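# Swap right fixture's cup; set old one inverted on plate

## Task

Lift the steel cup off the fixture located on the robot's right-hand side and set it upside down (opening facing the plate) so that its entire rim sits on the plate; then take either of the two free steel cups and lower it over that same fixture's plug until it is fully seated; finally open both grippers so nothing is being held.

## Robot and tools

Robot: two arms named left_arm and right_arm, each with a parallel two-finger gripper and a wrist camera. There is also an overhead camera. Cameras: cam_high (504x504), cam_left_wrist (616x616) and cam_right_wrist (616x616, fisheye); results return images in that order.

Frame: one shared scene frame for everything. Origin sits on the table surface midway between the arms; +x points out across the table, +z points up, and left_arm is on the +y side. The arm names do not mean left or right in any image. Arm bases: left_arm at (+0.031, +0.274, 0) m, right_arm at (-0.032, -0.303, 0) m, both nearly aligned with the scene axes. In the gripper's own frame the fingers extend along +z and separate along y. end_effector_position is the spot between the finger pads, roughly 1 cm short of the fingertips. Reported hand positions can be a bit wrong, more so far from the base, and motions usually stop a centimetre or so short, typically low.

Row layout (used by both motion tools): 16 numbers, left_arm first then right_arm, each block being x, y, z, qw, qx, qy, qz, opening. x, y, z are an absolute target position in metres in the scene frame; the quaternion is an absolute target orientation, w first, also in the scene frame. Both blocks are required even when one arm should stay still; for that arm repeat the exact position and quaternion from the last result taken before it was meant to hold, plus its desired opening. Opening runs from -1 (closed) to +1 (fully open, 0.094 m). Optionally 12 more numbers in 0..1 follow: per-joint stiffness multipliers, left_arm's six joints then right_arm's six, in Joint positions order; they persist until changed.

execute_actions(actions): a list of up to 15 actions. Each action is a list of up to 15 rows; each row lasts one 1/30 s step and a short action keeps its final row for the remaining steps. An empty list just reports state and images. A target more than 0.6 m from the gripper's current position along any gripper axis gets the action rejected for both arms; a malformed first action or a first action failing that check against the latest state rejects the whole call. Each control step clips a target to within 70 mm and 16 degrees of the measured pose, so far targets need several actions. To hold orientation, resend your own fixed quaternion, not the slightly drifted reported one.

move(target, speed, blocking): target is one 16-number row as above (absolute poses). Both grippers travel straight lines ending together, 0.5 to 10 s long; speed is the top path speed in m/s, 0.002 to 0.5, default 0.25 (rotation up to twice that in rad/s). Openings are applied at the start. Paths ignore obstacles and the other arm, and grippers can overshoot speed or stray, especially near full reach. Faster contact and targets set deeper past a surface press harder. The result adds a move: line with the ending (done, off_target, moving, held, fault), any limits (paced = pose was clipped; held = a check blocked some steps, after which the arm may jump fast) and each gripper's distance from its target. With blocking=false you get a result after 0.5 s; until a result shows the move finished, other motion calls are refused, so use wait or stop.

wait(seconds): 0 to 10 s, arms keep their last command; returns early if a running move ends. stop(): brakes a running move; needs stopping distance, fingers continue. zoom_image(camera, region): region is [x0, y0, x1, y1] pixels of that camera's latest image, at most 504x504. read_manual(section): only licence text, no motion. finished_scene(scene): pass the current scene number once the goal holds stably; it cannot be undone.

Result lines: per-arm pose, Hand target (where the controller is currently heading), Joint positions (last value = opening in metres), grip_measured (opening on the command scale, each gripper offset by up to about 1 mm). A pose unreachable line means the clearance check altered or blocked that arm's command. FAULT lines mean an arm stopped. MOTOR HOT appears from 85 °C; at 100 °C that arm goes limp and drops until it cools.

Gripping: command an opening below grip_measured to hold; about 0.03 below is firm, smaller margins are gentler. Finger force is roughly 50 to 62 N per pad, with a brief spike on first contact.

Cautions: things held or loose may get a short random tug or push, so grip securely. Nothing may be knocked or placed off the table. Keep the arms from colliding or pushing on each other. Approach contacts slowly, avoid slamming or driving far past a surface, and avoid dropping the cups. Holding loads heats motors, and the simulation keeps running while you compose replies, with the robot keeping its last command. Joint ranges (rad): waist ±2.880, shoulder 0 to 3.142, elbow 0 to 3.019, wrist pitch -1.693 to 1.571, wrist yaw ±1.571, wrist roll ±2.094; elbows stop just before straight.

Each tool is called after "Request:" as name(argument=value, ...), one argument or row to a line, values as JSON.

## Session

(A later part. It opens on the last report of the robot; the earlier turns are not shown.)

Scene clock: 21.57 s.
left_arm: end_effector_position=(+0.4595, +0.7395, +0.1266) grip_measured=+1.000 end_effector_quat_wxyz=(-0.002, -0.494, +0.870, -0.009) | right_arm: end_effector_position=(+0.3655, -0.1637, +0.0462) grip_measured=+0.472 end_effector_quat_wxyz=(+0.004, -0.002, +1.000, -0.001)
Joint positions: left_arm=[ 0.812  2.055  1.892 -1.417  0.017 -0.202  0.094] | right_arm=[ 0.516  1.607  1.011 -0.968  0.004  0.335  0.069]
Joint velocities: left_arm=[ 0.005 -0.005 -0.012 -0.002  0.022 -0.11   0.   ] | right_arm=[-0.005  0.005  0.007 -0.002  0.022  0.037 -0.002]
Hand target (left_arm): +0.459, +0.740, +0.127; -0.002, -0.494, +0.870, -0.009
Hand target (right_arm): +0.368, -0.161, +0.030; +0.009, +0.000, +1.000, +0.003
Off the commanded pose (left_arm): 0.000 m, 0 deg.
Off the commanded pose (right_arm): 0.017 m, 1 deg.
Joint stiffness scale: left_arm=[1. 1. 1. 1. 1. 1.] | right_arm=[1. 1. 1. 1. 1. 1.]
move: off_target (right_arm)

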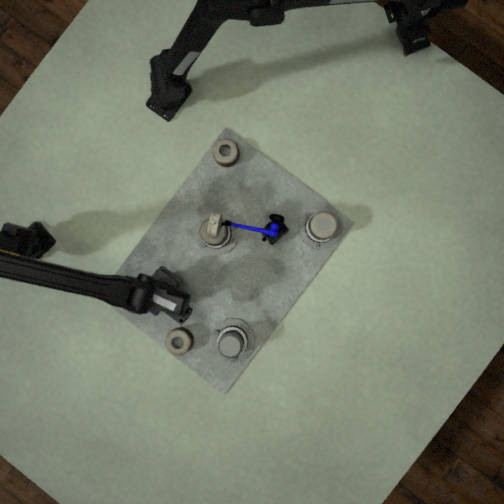

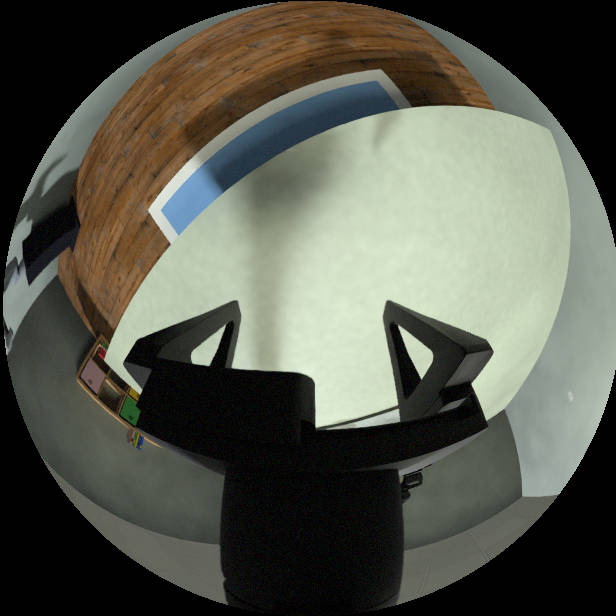

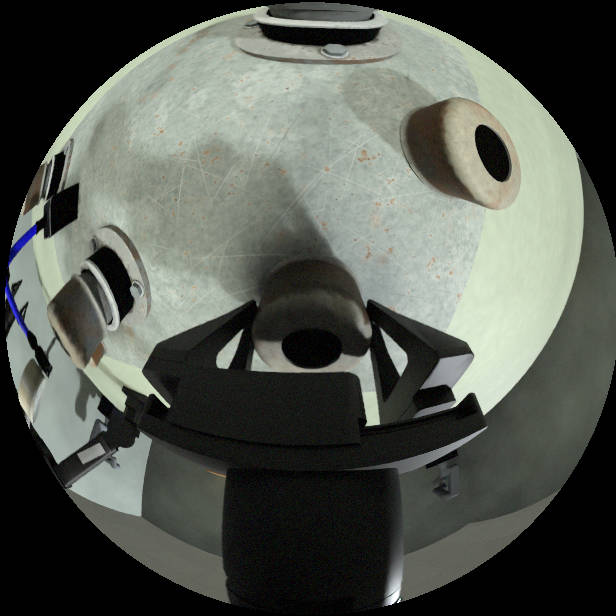

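Request:
move(
  target=[0.4595,0.7395,0.1266,-0.002,-0.494,0.870,-0.009,1,0.368,-0.161,0.02,0.0,0,1,0.0,0.42],
  speed=0.05,
)

Scene clock: 22.67 s.
left_arm: end_effector_position=(+0.4595, +0.7395, +0.1266) grip_measured=+1.000 end_effector_quat_wxyz=(-0.002, -0.494, +0.870, -0.009) | right_arm: end_effector_position=(+0.3656, -0.1638, +0.0464) grip_measured=+0.472 end_effector_quat_wxyz=(+0.005, -0.002, +1.000, -0.001)
Joint positions: left_arm=[ 0.812  2.055  1.892 -1.417  0.017 -0.202  0.094] | right_arm=[ 0.516  1.605  1.01  -0.966  0.005  0.335  0.069]
Joint velocities: left_arm=[-0.015 -0.005  0.007 -0.002 -0.066  0.022  0.   ] | right_arm=[ 0.005  0.005 -0.012  0.002 -0.022  0.037 -0.001]
Hand target (left_arm): +0.459, +0.740, +0.127; -0.002, -0.494, +0.870, -0.009
Hand target (right_arm): +0.367, -0.162, +0.021; -0.000, -0.000, +1.000, -0.000
Off the commanded pose (left_arm): 0.000 m, 0 deg.
Off the commanded pose (right_arm): 0.027 m, 1 deg.
Joint stiffness scale: left_arm=[1. 1. 1. 1. 1. 1.] | right_arm=[1. 1. 1. 1. 1. 1.]
move: off_target (right_arm)

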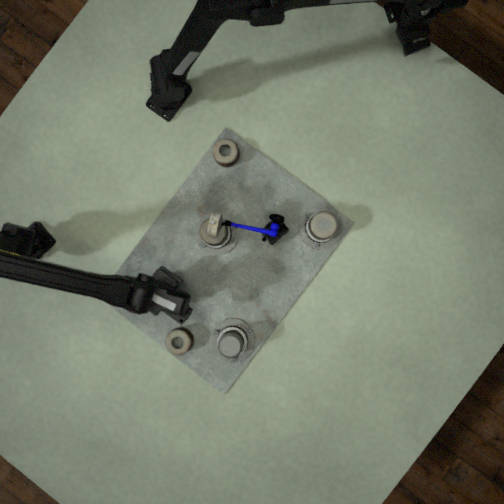

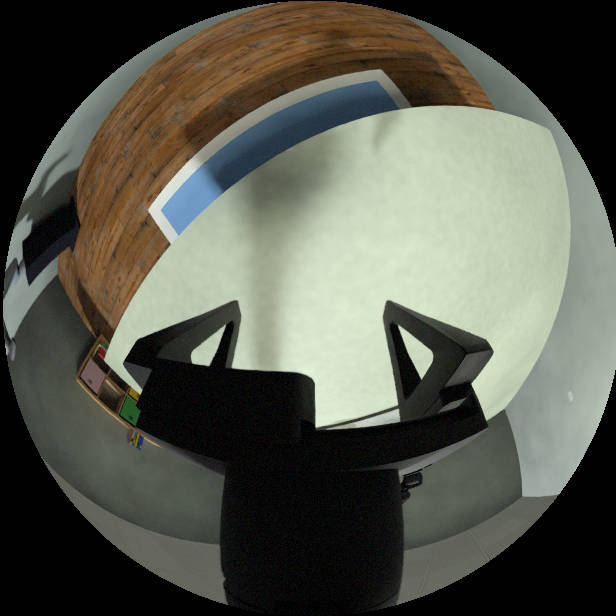

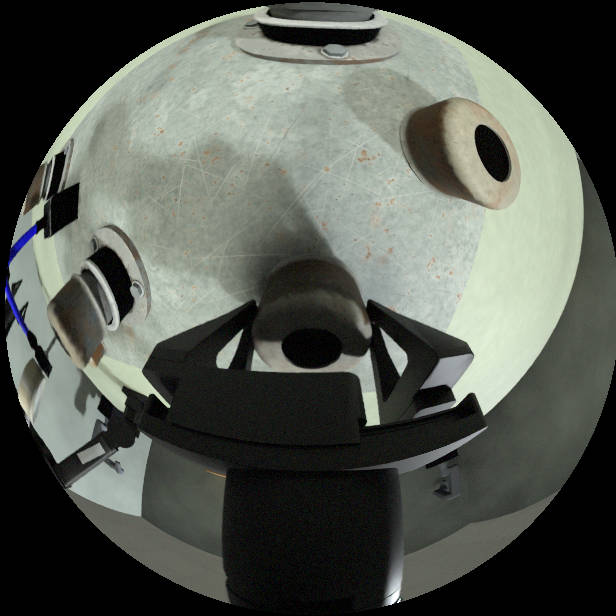

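Request:
execute_actions(
  actions=[
    [[0.4595,0.7395,0.1266,-0.002,-0.494,0.870,-0.009,1,0.3656,-0.1638,0.046,0,0,1,0,0.42],[0.4595,0.7395,0.1266,-0.002,-0.494,0.870,-0.009,1,0.3656,-0.1638,0.046,0,0,1,0,0.42],[0.4595,0.7395,0.1266,-0.002,-0.494,0.870,-0.009,1,0.3656,-0.1638,0.046,0,0,1,0,0.42],[0.4595,0.7395,0.1266,-0.002,-0.494,0.870,-0.009,1,0.3656,-0.1638,0.046,0,0,1,0,1]],
  ],
)

Request:
move(
  target=[0.4595,0.7395,0.1266,-0.002,-0.494,0.870,-0.009,1,0.37,-0.164,0.14,0,0,1,0,1],
  speed=0.2,
)

Request:
move(
  target=[0.4595,0.7395,0.1266,-0.002,-0.494,0.870,-0.009,1,0.495,-0.257,0.12,0,0,1,0,1],
  speed=0.25,
)

Scene clock: 23.97 s.
left_arm: end_effector_position=(+0.4595, +0.7395, +0.1266) grip_measured=+1.000 end_effector_quat_wxyz=(-0.002, -0.494, +0.870, -0.009) | right_arm: end_effector_position=(+0.3653, -0.1637, +0.0466) grip_measured=+1.000 end_effector_quat_wxyz=(+0.004, -0.002, +1.000, -0.000)
Joint positions: left_arm=[ 0.812  2.055  1.892 -1.417  0.017 -0.202  0.094] | right_arm=[ 0.516  1.605  1.01  -0.968  0.003  0.335  0.094]
Joint velocities: left_arm=[-0.024 -0.015 -0.012 -0.002  0.022 -0.037  0.   ] | right_arm=[-0.015 -0.005  0.012 -0.017  0.022 -0.022  0.   ]
Hand target (left_arm): +0.459, +0.740, +0.127; -0.002, -0.494, +0.870, -0.009
Hand target (right_arm): +0.366, -0.164, +0.046; +0.000, -0.000, +1.000, -0.000
Off the commanded pose (left_arm): 0.000 m, 0 deg.
Off the commanded pose (right_arm): 0.001 m, 1 deg.
Joint stiffness scale: left_arm=[1. 1. 1. 1. 1. 1.] | right_arm=[1. 1. 1. 1. 1. 1.]

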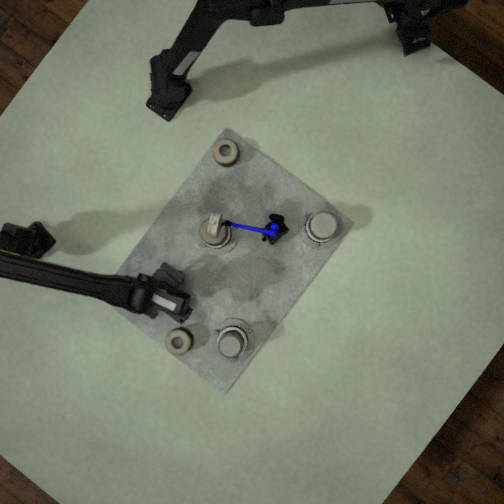

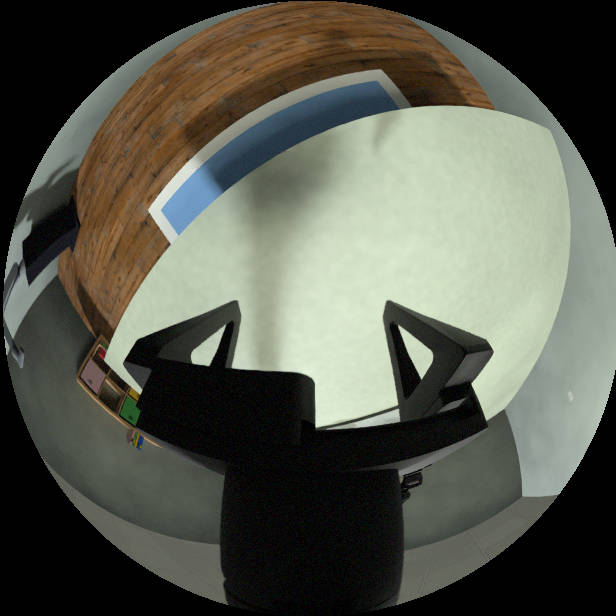

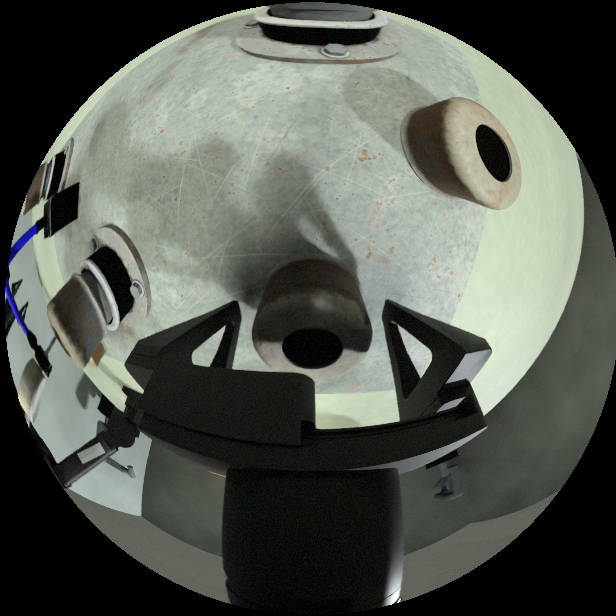

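Scene clock: 24.87 s.
left_arm: end_effector_position=(+0.4595, +0.7395, +0.1266) grip_measured=+1.000 end_effector_quat_wxyz=(-0.002, -0.494, +0.870, -0.009) | right_arm: end_effector_position=(+0.3596, -0.1657, +0.1275) grip_measured=+1.000 end_effector_quat_wxyz=(-0.008, -0.002, +1.000, -0.004)
Joint positions: left_arm=[ 0.812  2.055  1.892 -1.417  0.017 -0.202  0.094] | right_arm=[ 0.516  1.503  1.129 -1.215  0.003  0.335  0.094]
Joint velocities: left_arm=[ 0.005  0.005 -0.002 -0.027 -0.051 -0.037  0.   ] | right_arm=[ 0.005  0.005 -0.002 -0.007 -0.022 -0.007  0.   ]
Hand target (left_arm): +0.459, +0.740, +0.127; -0.002, -0.494, +0.870, -0.009
Hand target (right_arm): +0.369, -0.165, +0.141; +0.000, -0.000, +1.000, -0.000
Off the commanded pose (left_arm): 0.000 m, 0 deg.
Off the commanded pose (right_arm): 0.016 m, 1 deg.
Joint stiffness scale: left_arm=[1. 1. 1. 1. 1. 1.] | right_arm=[1. 1. 1. 1. 1. 1.]
move: off_target (right_arm)

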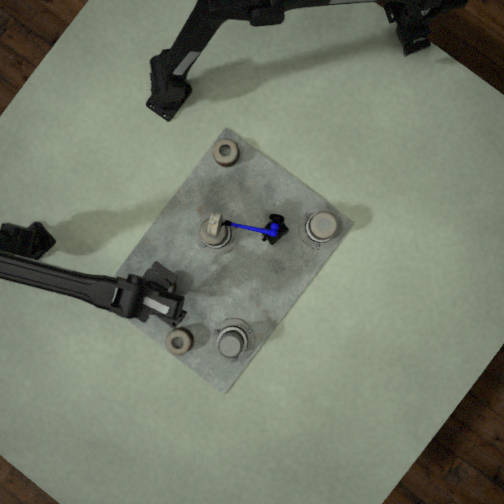

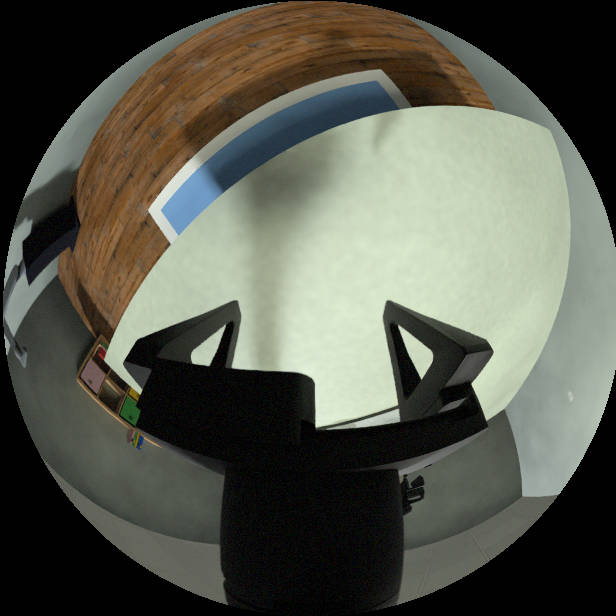

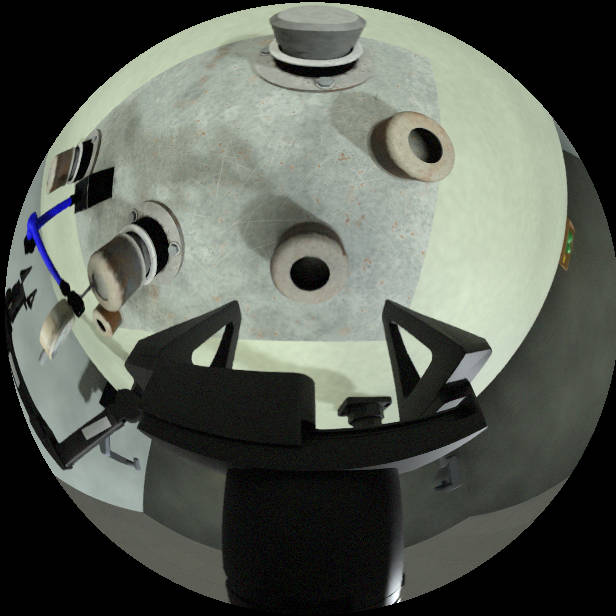

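Scene clock: 26.03 s.
left_arm: end_effector_position=(+0.4595, +0.7395, +0.1266) grip_measured=+1.000 end_effector_quat_wxyz=(-0.002, -0.494, +0.870, -0.009) | right_arm: end_effector_position=(+0.4804, -0.2618, +0.1167) grip_measured=+1.000 end_effector_quat_wxyz=(-0.002, +0.007, +1.000, -0.001)
Joint positions: left_arm=[ 0.812  2.055  1.892 -1.417  0.017 -0.202  0.094] | right_arm=[ 0.258  1.747  1.403 -1.23   0.003  0.096  0.094]
Joint velocities: left_arm=[-0.005 -0.005  0.007  0.012  0.037 -0.022  0.   ] | right_arm=[-0.005 -0.005 -0.007 -0.012 -0.037  0.007  0.   ]
Hand target (left_arm): +0.459, +0.740, +0.127; -0.002, -0.494, +0.870, -0.009
Hand target (right_arm): +0.494, -0.258, +0.120; -0.000, +0.000, +1.000, -0.000
Off the commanded pose (left_arm): 0.000 m, 0 deg.
Off the commanded pose (right_arm): 0.016 m, 1 deg.
Joint stiffness scale: left_arm=[1. 1. 1. 1. 1. 1.] | right_arm=[1. 1. 1. 1. 1. 1.]
move: off_target (right_arm)

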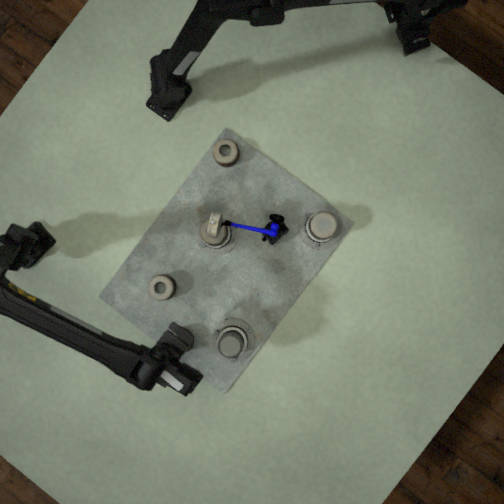

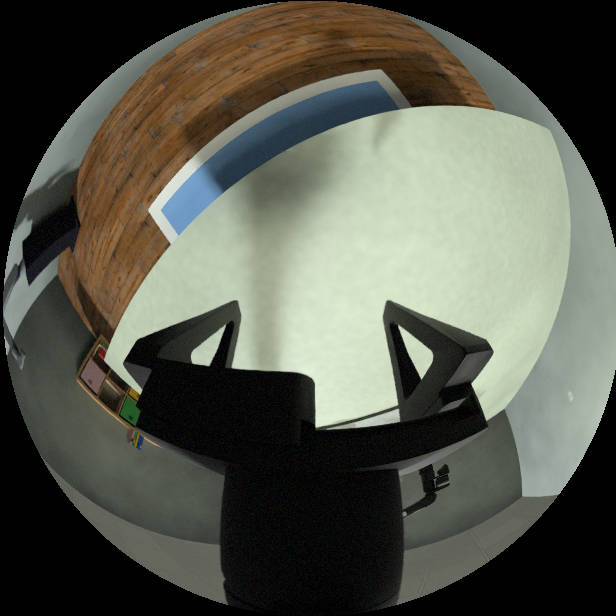

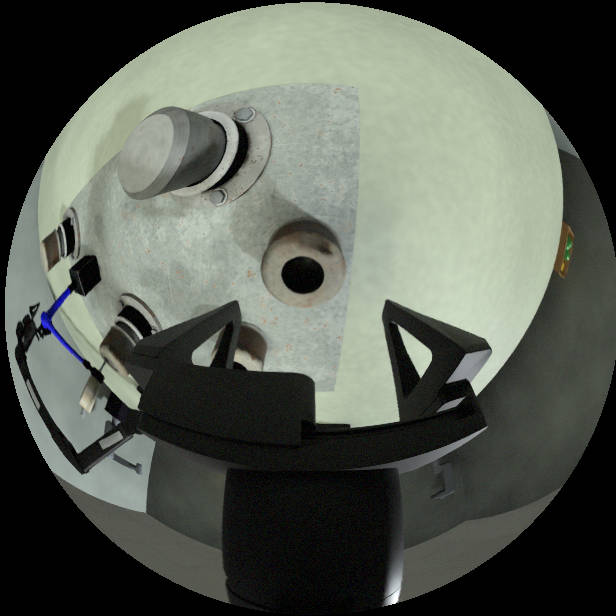

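Request:
move(
  target=[0.4595,0.7395,0.1266,-0.002,-0.494,0.870,-0.009,1,0.493,-0.249,0.035,0,0,1,0,1],
  speed=0.1,
)

Scene clock: 27.53 s.
left_arm: end_effector_position=(+0.4595, +0.7395, +0.1266) grip_measured=+1.000 end_effector_quat_wxyz=(-0.002, -0.494, +0.870, -0.009) | right_arm: end_effector_position=(+0.4930, -0.2535, +0.0502) grip_measured=+1.000 end_effector_quat_wxyz=(+0.006, -0.000, +1.000, -0.001)
Joint positions: left_arm=[ 0.812  2.055  1.892 -1.417  0.017 -0.202  0.094] | right_arm=[ 0.272  1.84   1.345 -1.063  0.003  0.094  0.094]
Joint velocities: left_arm=[-0.015 -0.005 -0.017 -0.012  0.007 -0.007  0.   ] | right_arm=[-0.005  0.005  0.002 -0.007 -0.022 -0.037  0.   ]
Hand target (left_arm): +0.459, +0.740, +0.127; -0.002, -0.494, +0.870, -0.009
Hand target (right_arm): +0.493, -0.249, +0.035; -0.000, +0.000, +1.000, -0.000
Off the commanded pose (left_arm): 0.000 m, 0 deg.
Off the commanded pose (right_arm): 0.016 m, 1 deg.
Joint stiffness scale: left_arm=[1. 1. 1. 1. 1. 1.] | right_arm=[1. 1. 1. 1. 1. 1.]
move: off_target (right_arm)

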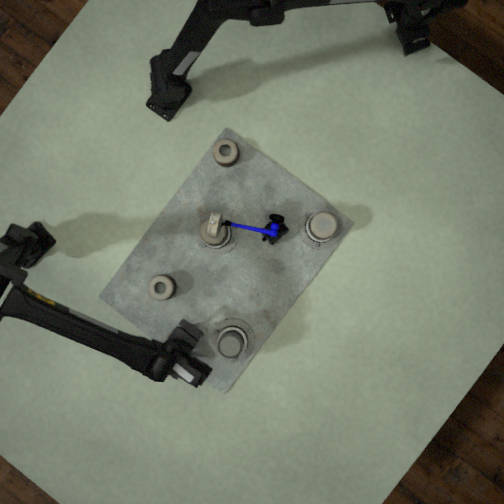

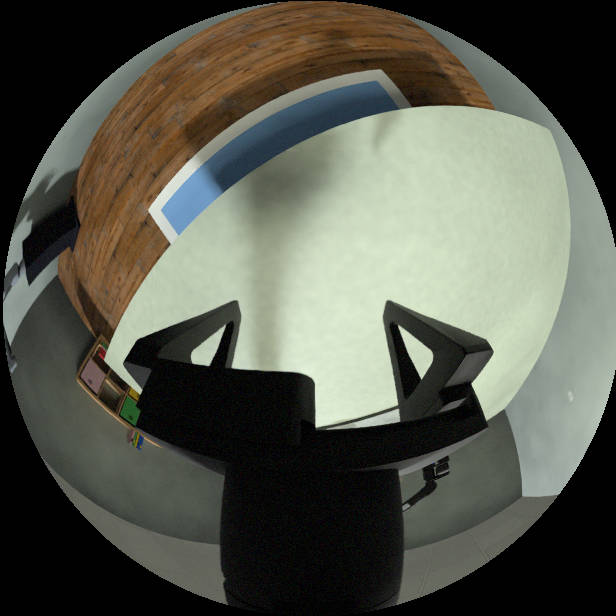

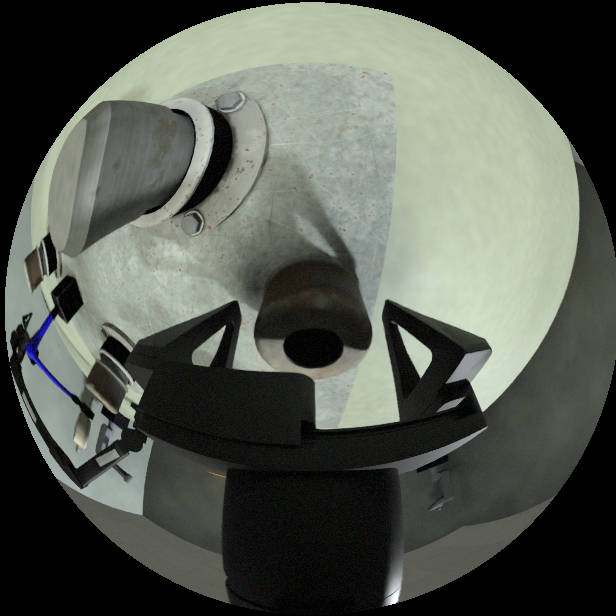

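Request:
move(
  target=[0.4595,0.7395,0.1266,-0.002,-0.494,0.870,-0.009,1,0.487,-0.252,0.028,-0.006,0,1,0,1],
  speed=0.06,
)

Request:
zoom_image(
  camera="cam_right_wrist",
  region=[200, 200, 430, 430],
)

Scene clock: 28.60 s.
left_arm: end_effector_position=(+0.4595, +0.7395, +0.1266) grip_measured=+1.000 end_effector_quat_wxyz=(-0.002, -0.494, +0.870, -0.009) | right_arm: end_effector_position=(+0.4878, -0.2538, +0.0445) grip_measured=+1.000 end_effector_quat_wxyz=(+0.002, -0.000, +1.000, -0.001)
Joint positions: left_arm=[ 0.812  2.055  1.892 -1.417  0.017 -0.202  0.094] | right_arm=[ 0.272  1.84   1.328 -1.055  0.002  0.094  0.094]
Joint velocities: left_arm=[-0.005 -0.005 -0.012 -0.007 -0.066 -0.051  0.   ] | right_arm=[ 0.005  0.005  0.002  0.002 -0.022  0.037  0.   ]
Hand target (left_arm): +0.459, +0.740, +0.127; -0.002, -0.494, +0.870, -0.009
Hand target (right_arm): +0.487, -0.252, +0.028; -0.006, -0.000, +1.000, -0.000
Off the commanded pose (left_arm): 0.000 m, 0 deg.
Off the commanded pose (right_arm): 0.017 m, 1 deg.
Joint stiffness scale: left_arm=[1. 1. 1. 1. 1. 1.] | right_arm=[1. 1. 1. 1. 1. 1.]
move: off_target (right_arm)

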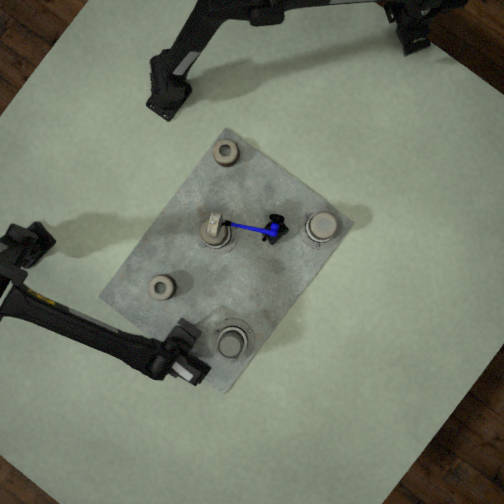

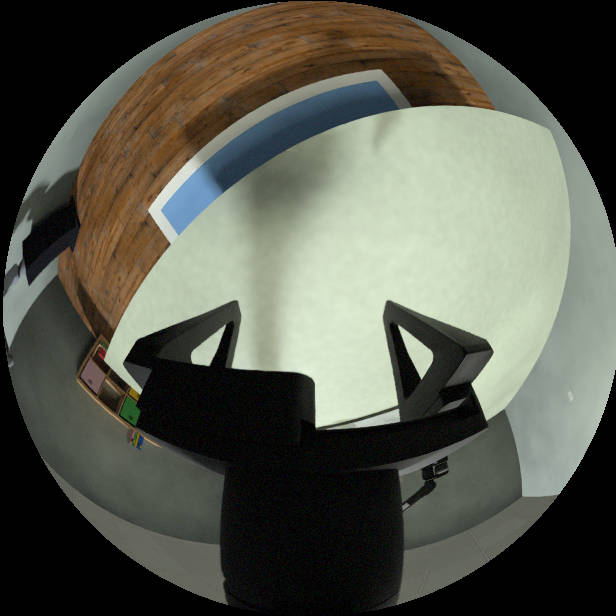

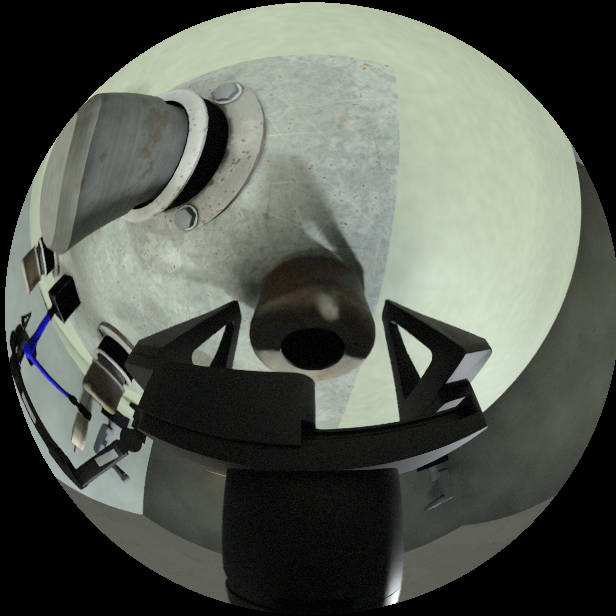

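Region (200, 200, 430, 430) of cam_right_wrist's 616x616 image, scaled by 2.191, with more detail than that image has.

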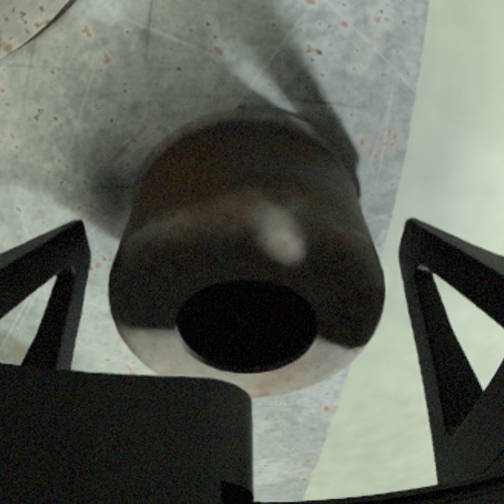

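Request:
execute_actions(
  actions=[
    [[0.4595,0.7395,0.1266,-0.002,-0.494,0.870,-0.009,1,0.4878,-0.2538,0.0445,0,0,1,0,0.42]],
  ],
)

Request:
move(
  target=[0.4595,0.7395,0.1266,-0.002,-0.494,0.870,-0.009,1,0.495,-0.254,0.22,0.01,0,1,0,0.42],
  speed=0.2,
)

Request:
move(
  target=[0.4595,0.7395,0.1266,-0.002,-0.494,0.870,-0.009,1,0.61,-0.163,0.2,0.005,0,1,0,0.42],
  speed=0.15,
)

Scene clock: 29.63 s.
left_arm: end_effector_position=(+0.4595, +0.7395, +0.1266) grip_measured=+1.000 end_effector_quat_wxyz=(-0.002, -0.494, +0.870, -0.009) | right_arm: end_effector_position=(+0.4879, -0.2538, +0.0445) grip_measured=+0.472 end_effector_quat_wxyz=(+0.002, -0.000, +1.000, -0.001)
Joint positions: left_arm=[ 0.812  2.055  1.892 -1.417  0.017 -0.202  0.094] | right_arm=[ 0.272  1.84   1.328 -1.055  0.002  0.094  0.069]
Joint velocities: left_arm=[-0.005 -0.005 -0.002 -0.002  0.007  0.037  0.   ] | right_arm=[-0.015  0.005 -0.017 -0.002  0.007 -0.007 -0.   ]
Hand target (left_arm): +0.459, +0.740, +0.127; -0.002, -0.494, +0.870, -0.009
Hand target (right_arm): +0.488, -0.254, +0.044; +0.000, -0.000, +1.000, -0.000
Off the commanded pose (left_arm): 0.000 m, 0 deg.
Off the commanded pose (right_arm): 0.000 m, 0 deg.
Joint stiffness scale: left_arm=[1. 1. 1. 1. 1. 1.] | right_arm=[1. 1. 1. 1. 1. 1.]

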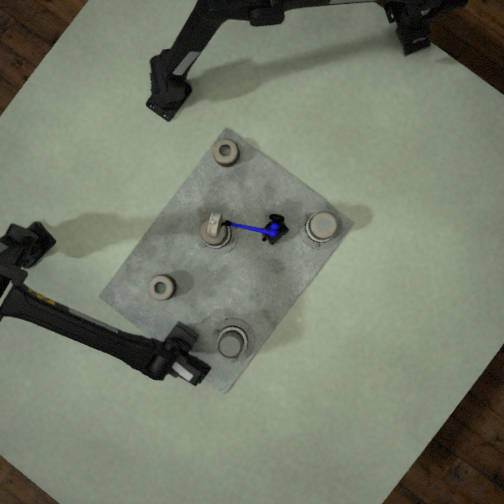

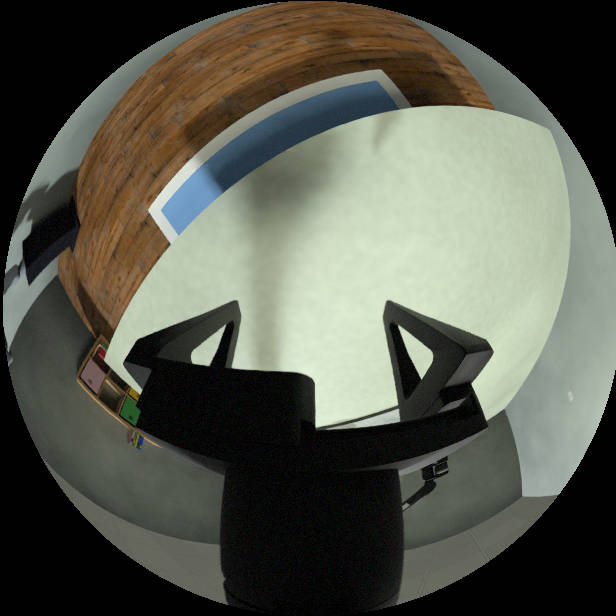

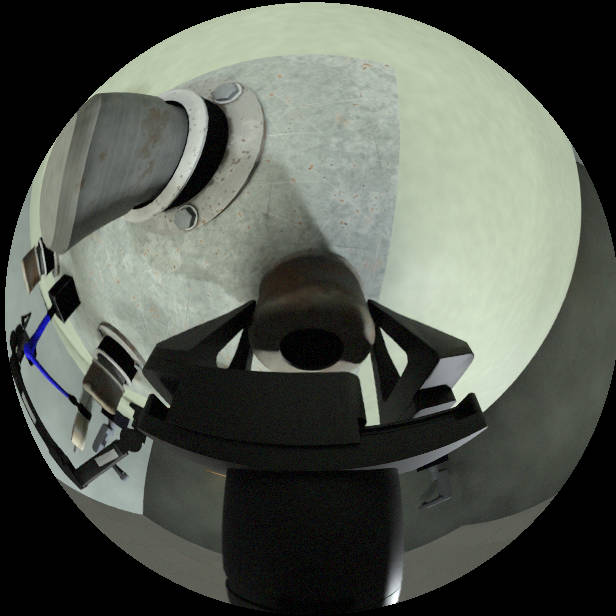

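Scene clock: 30.93 s.
left_arm: end_effector_position=(+0.4595, +0.7395, +0.1266) grip_measured=+1.000 end_effector_quat_wxyz=(-0.002, -0.494, +0.870, -0.009) | right_arm: end_effector_position=(+0.4825, -0.2543, +0.1909) grip_measured=+0.472 end_effector_quat_wxyz=(-0.017, -0.000, +1.000, -0.002)
Joint positions: left_arm=[ 0.812  2.055  1.892 -1.417  0.017 -0.202  0.094] | right_arm=[ 0.272  1.726  1.574 -1.453  0.002  0.094  0.069]
Joint velocities: left_arm=[-0.015 -0.005  0.002 -0.002 -0.037 -0.066  0.   ] | right_arm=[-0.024 -0.005  0.002  0.007 -0.051 -0.037 -0.001]
Hand target (left_arm): +0.459, +0.740, +0.127; -0.002, -0.494, +0.870, -0.009
Hand target (right_arm): +0.492, -0.254, +0.220; +0.010, +0.000, +1.000, +0.000
Off the commanded pose (left_arm): 0.000 m, 0 deg.
Off the commanded pose (right_arm): 0.032 m, 3 deg.
Joint stiffness scale: left_arm=[1. 1. 1. 1. 1. 1.] | right_arm=[1. 1. 1. 1. 1. 1.]
move: off_target (right_arm); limits=paced

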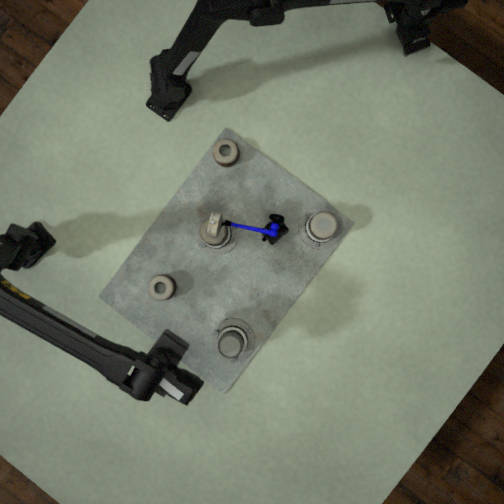

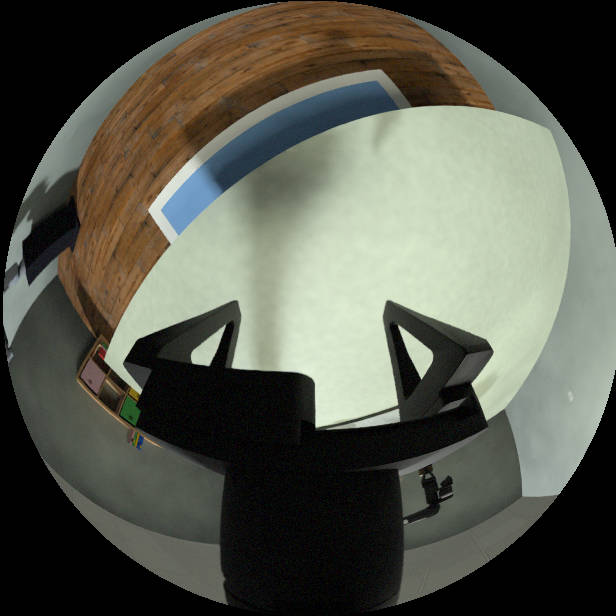

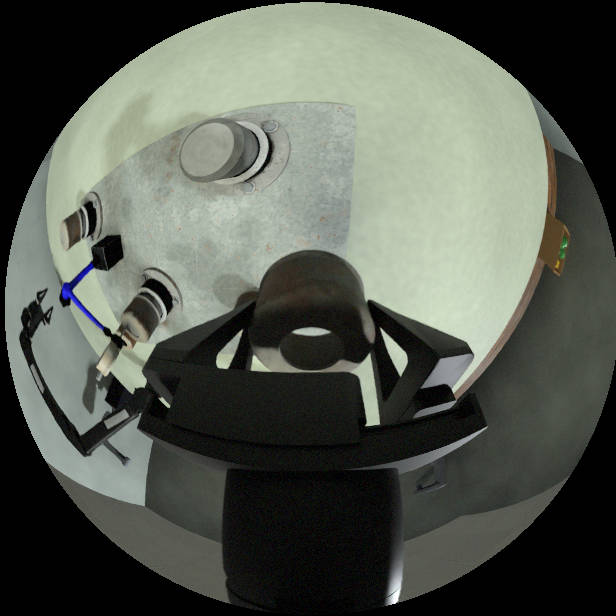

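Scene clock: 32.47 s.
left_arm: end_effector_position=(+0.4595, +0.7395, +0.1266) grip_measured=+1.000 end_effector_quat_wxyz=(-0.002, -0.494, +0.870, -0.009) | right_arm: end_effector_position=(+0.5961, -0.1681, +0.1870) grip_measured=+0.472 end_effector_quat_wxyz=(-0.008, -0.004, +1.000, -0.003)
Joint positions: left_arm=[ 0.812  2.055  1.892 -1.417  0.017 -0.202  0.094] | right_arm=[ 0.389  2.076  2.086 -1.598  0.002  0.205  0.069]
Joint velocities: left_arm=[-0.015  0.005  0.007 -0.002 -0.037 -0.007  0.   ] | right_arm=[-0.024  0.005  0.007 -0.007 -0.051 -0.051 -0.001]
Hand target (left_arm): +0.459, +0.740, +0.127; -0.002, -0.494, +0.870, -0.009
Hand target (right_arm): +0.608, -0.164, +0.200; +0.006, +0.000, +1.000, +0.001
Off the commanded pose (left_arm): 0.000 m, 0 deg.
Off the commanded pose (right_arm): 0.020 m, 2 deg.
Joint stiffness scale: left_arm=[1. 1. 1. 1. 1. 1.] | right_arm=[1. 1. 1. 1. 1. 1.]
move: off_target (right_arm)

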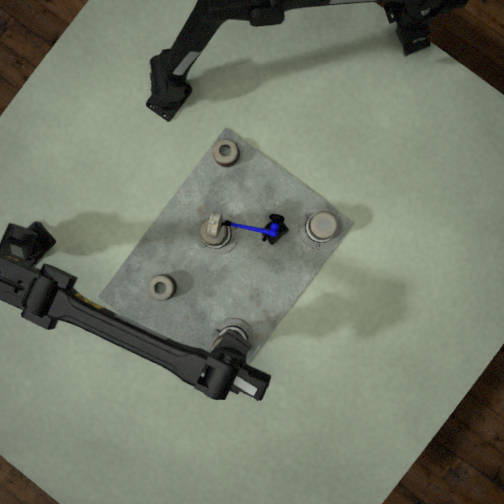

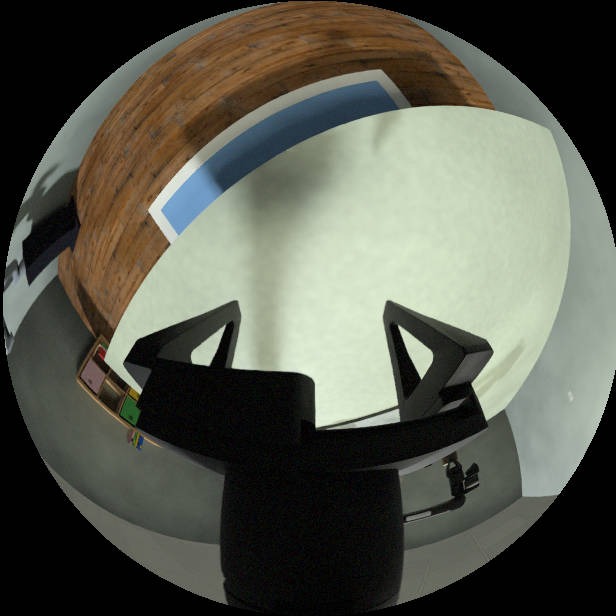

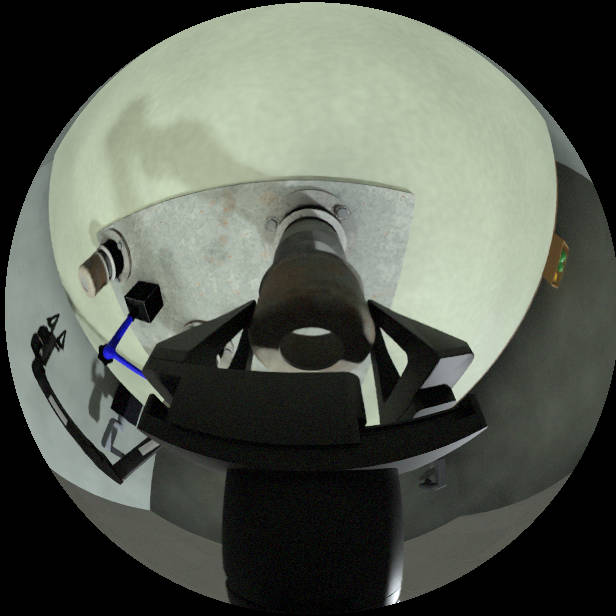

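Waist matches. Descend to just above the plug.

Request:
move(
  target=[0.4595,0.7395,0.1266,-0.002,-0.494,0.870,-0.009,1,0.605,-0.165,0.145,-0.003,0,1,0,0.42],
  speed=0.06,
)

Request:
zoom_image(
  camera="cam_right_wrist",
  region=[230, 170, 390, 330],
)

Scene clock: 33.80 s.
left_arm: end_effector_position=(+0.4595, +0.7395, +0.1266) grip_measured=+1.000 end_effector_quat_wxyz=(-0.002, -0.494, +0.870, -0.009) | right_arm: end_effector_position=(+0.5997, -0.1673, +0.1602) grip_measured=+0.472 end_effector_quat_wxyz=(-0.000, -0.003, +1.000, -0.001)
Joint positions: left_arm=[ 0.812  2.055  1.892 -1.417  0.017 -0.202  0.094] | right_arm=[ 0.389  2.077  2.018 -1.512  0.001  0.206  0.069]
Joint velocities: left_arm=[-0.015  0.015  0.002 -0.002 -0.183  0.037  0.   ] | right_arm=[-0.005 -0.005  0.007 -0.007  0.051 -0.037  0.001]
Hand target (left_arm): +0.459, +0.740, +0.127; -0.002, -0.494, +0.870, -0.009
Hand target (right_arm): +0.605, -0.165, +0.145; -0.003, +0.000, +1.000, +0.000
Off the commanded pose (left_arm): 0.000 m, 0 deg.
Off the commanded pose (right_arm): 0.016 m, 1 deg.
Joint stiffness scale: left_arm=[1. 1. 1. 1. 1. 1.] | right_arm=[1. 1. 1. 1. 1. 1.]
move: off_target (right_arm)

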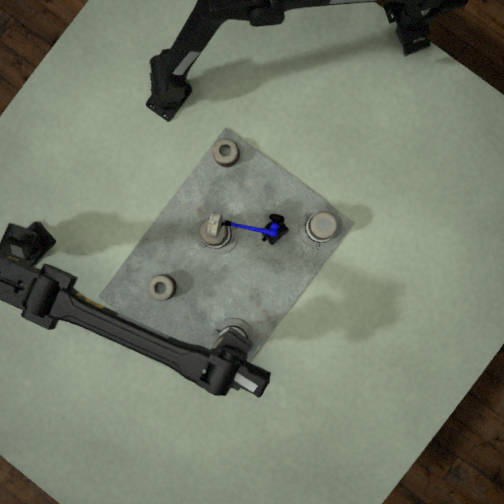

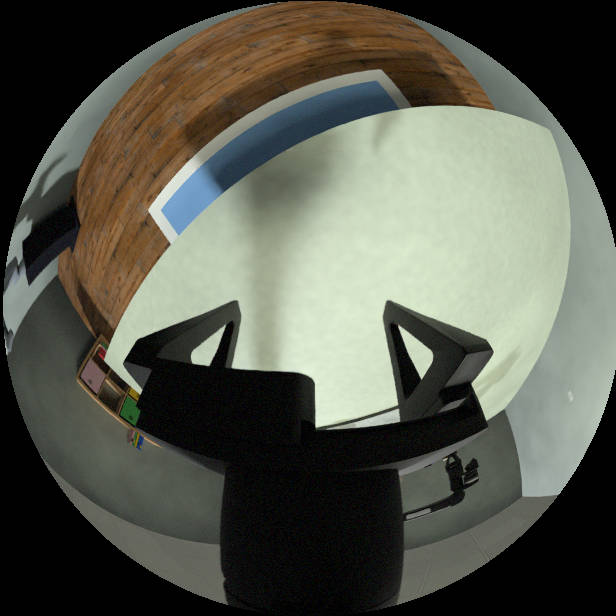

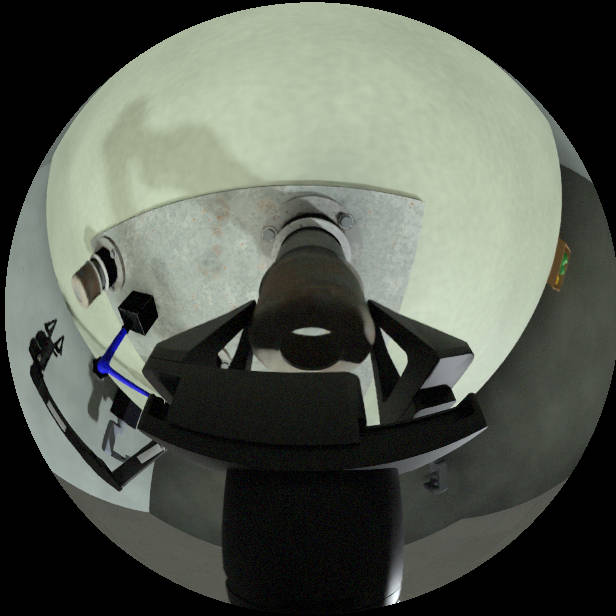

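Region (230, 170, 390, 330) of cam_right_wrist's 616x616 image, scaled by 3.150, with more detail than that image has.

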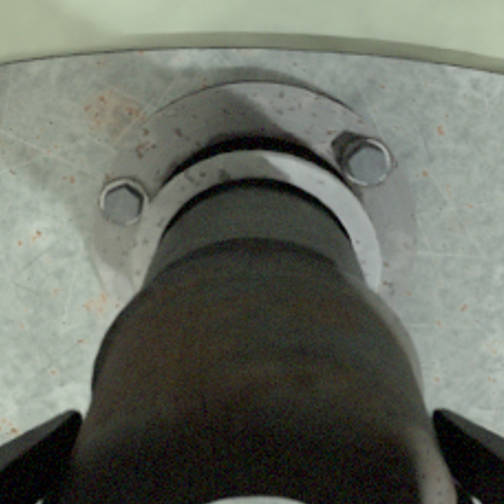

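Looks aligned.

Request:
move(
  target=[0.4595,0.7395,0.1266,-0.002,-0.494,0.870,-0.009,1,0.604,-0.165,0.075,-0.01,0,1,0,0.42],
  speed=0.04,
)

Scene clock: 36.37 s.
left_arm: end_effector_position=(+0.4595, +0.7395, +0.1266) grip_measured=+1.000 end_effector_quat_wxyz=(-0.002, -0.494, +0.870, -0.009) | right_arm: end_effector_position=(+0.6021, -0.1663, +0.1004) grip_measured=+0.472 end_effector_quat_wxyz=(-0.000, -0.003, +1.000, +0.001)
Joint positions: left_arm=[ 0.812  2.055  1.892 -1.417  0.017 -0.202  0.094] | right_arm=[ 0.389  2.109  1.912 -1.375 -0.001  0.206  0.069]
Joint velocities: left_arm=[-0.015  0.005  0.012 -0.017 -0.022 -0.007  0.   ] | right_arm=[-0.005  0.005 -0.002 -0.002  0.066  0.007 -0.   ]
Hand target (left_arm): +0.459, +0.740, +0.127; -0.002, -0.494, +0.870, -0.009
Hand target (right_arm): +0.604, -0.165, +0.075; -0.010, -0.000, +1.000, -0.000
Off the commanded pose (left_arm): 0.000 m, 0 deg.
Off the commanded pose (right_arm): 0.025 m, 1 deg.
Joint stiffness scale: left_arm=[1. 1. 1. 1. 1. 1.] | right_arm=[1. 1. 1. 1. 1. 1.]
move: off_target (right_arm)

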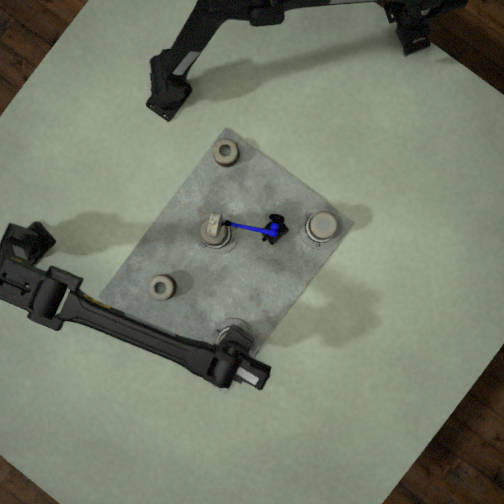

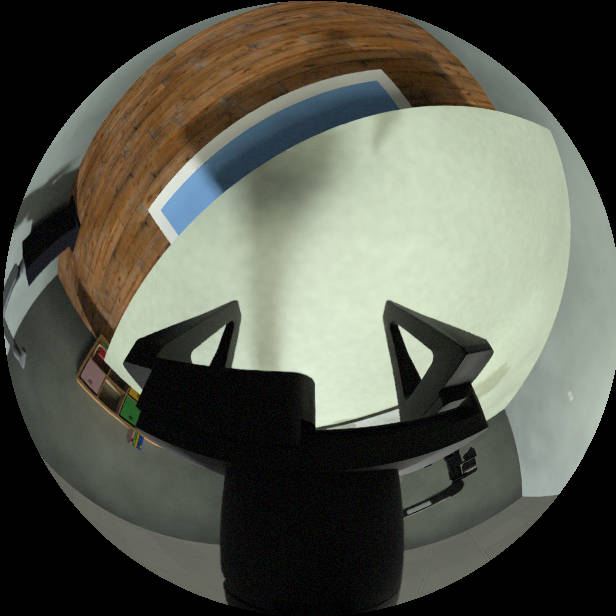

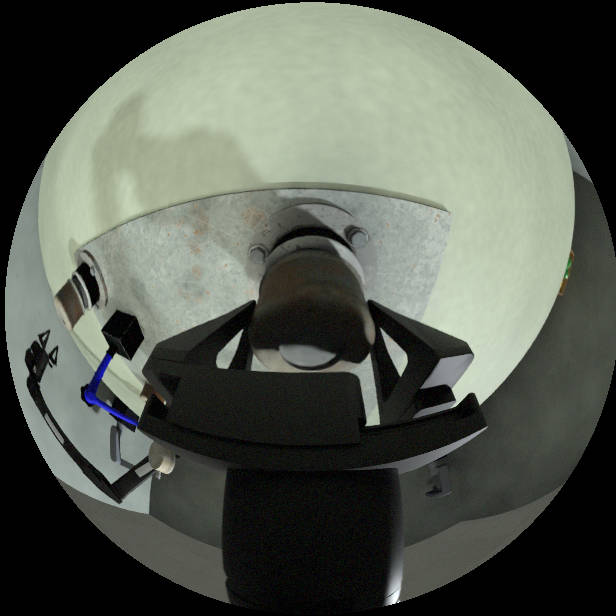

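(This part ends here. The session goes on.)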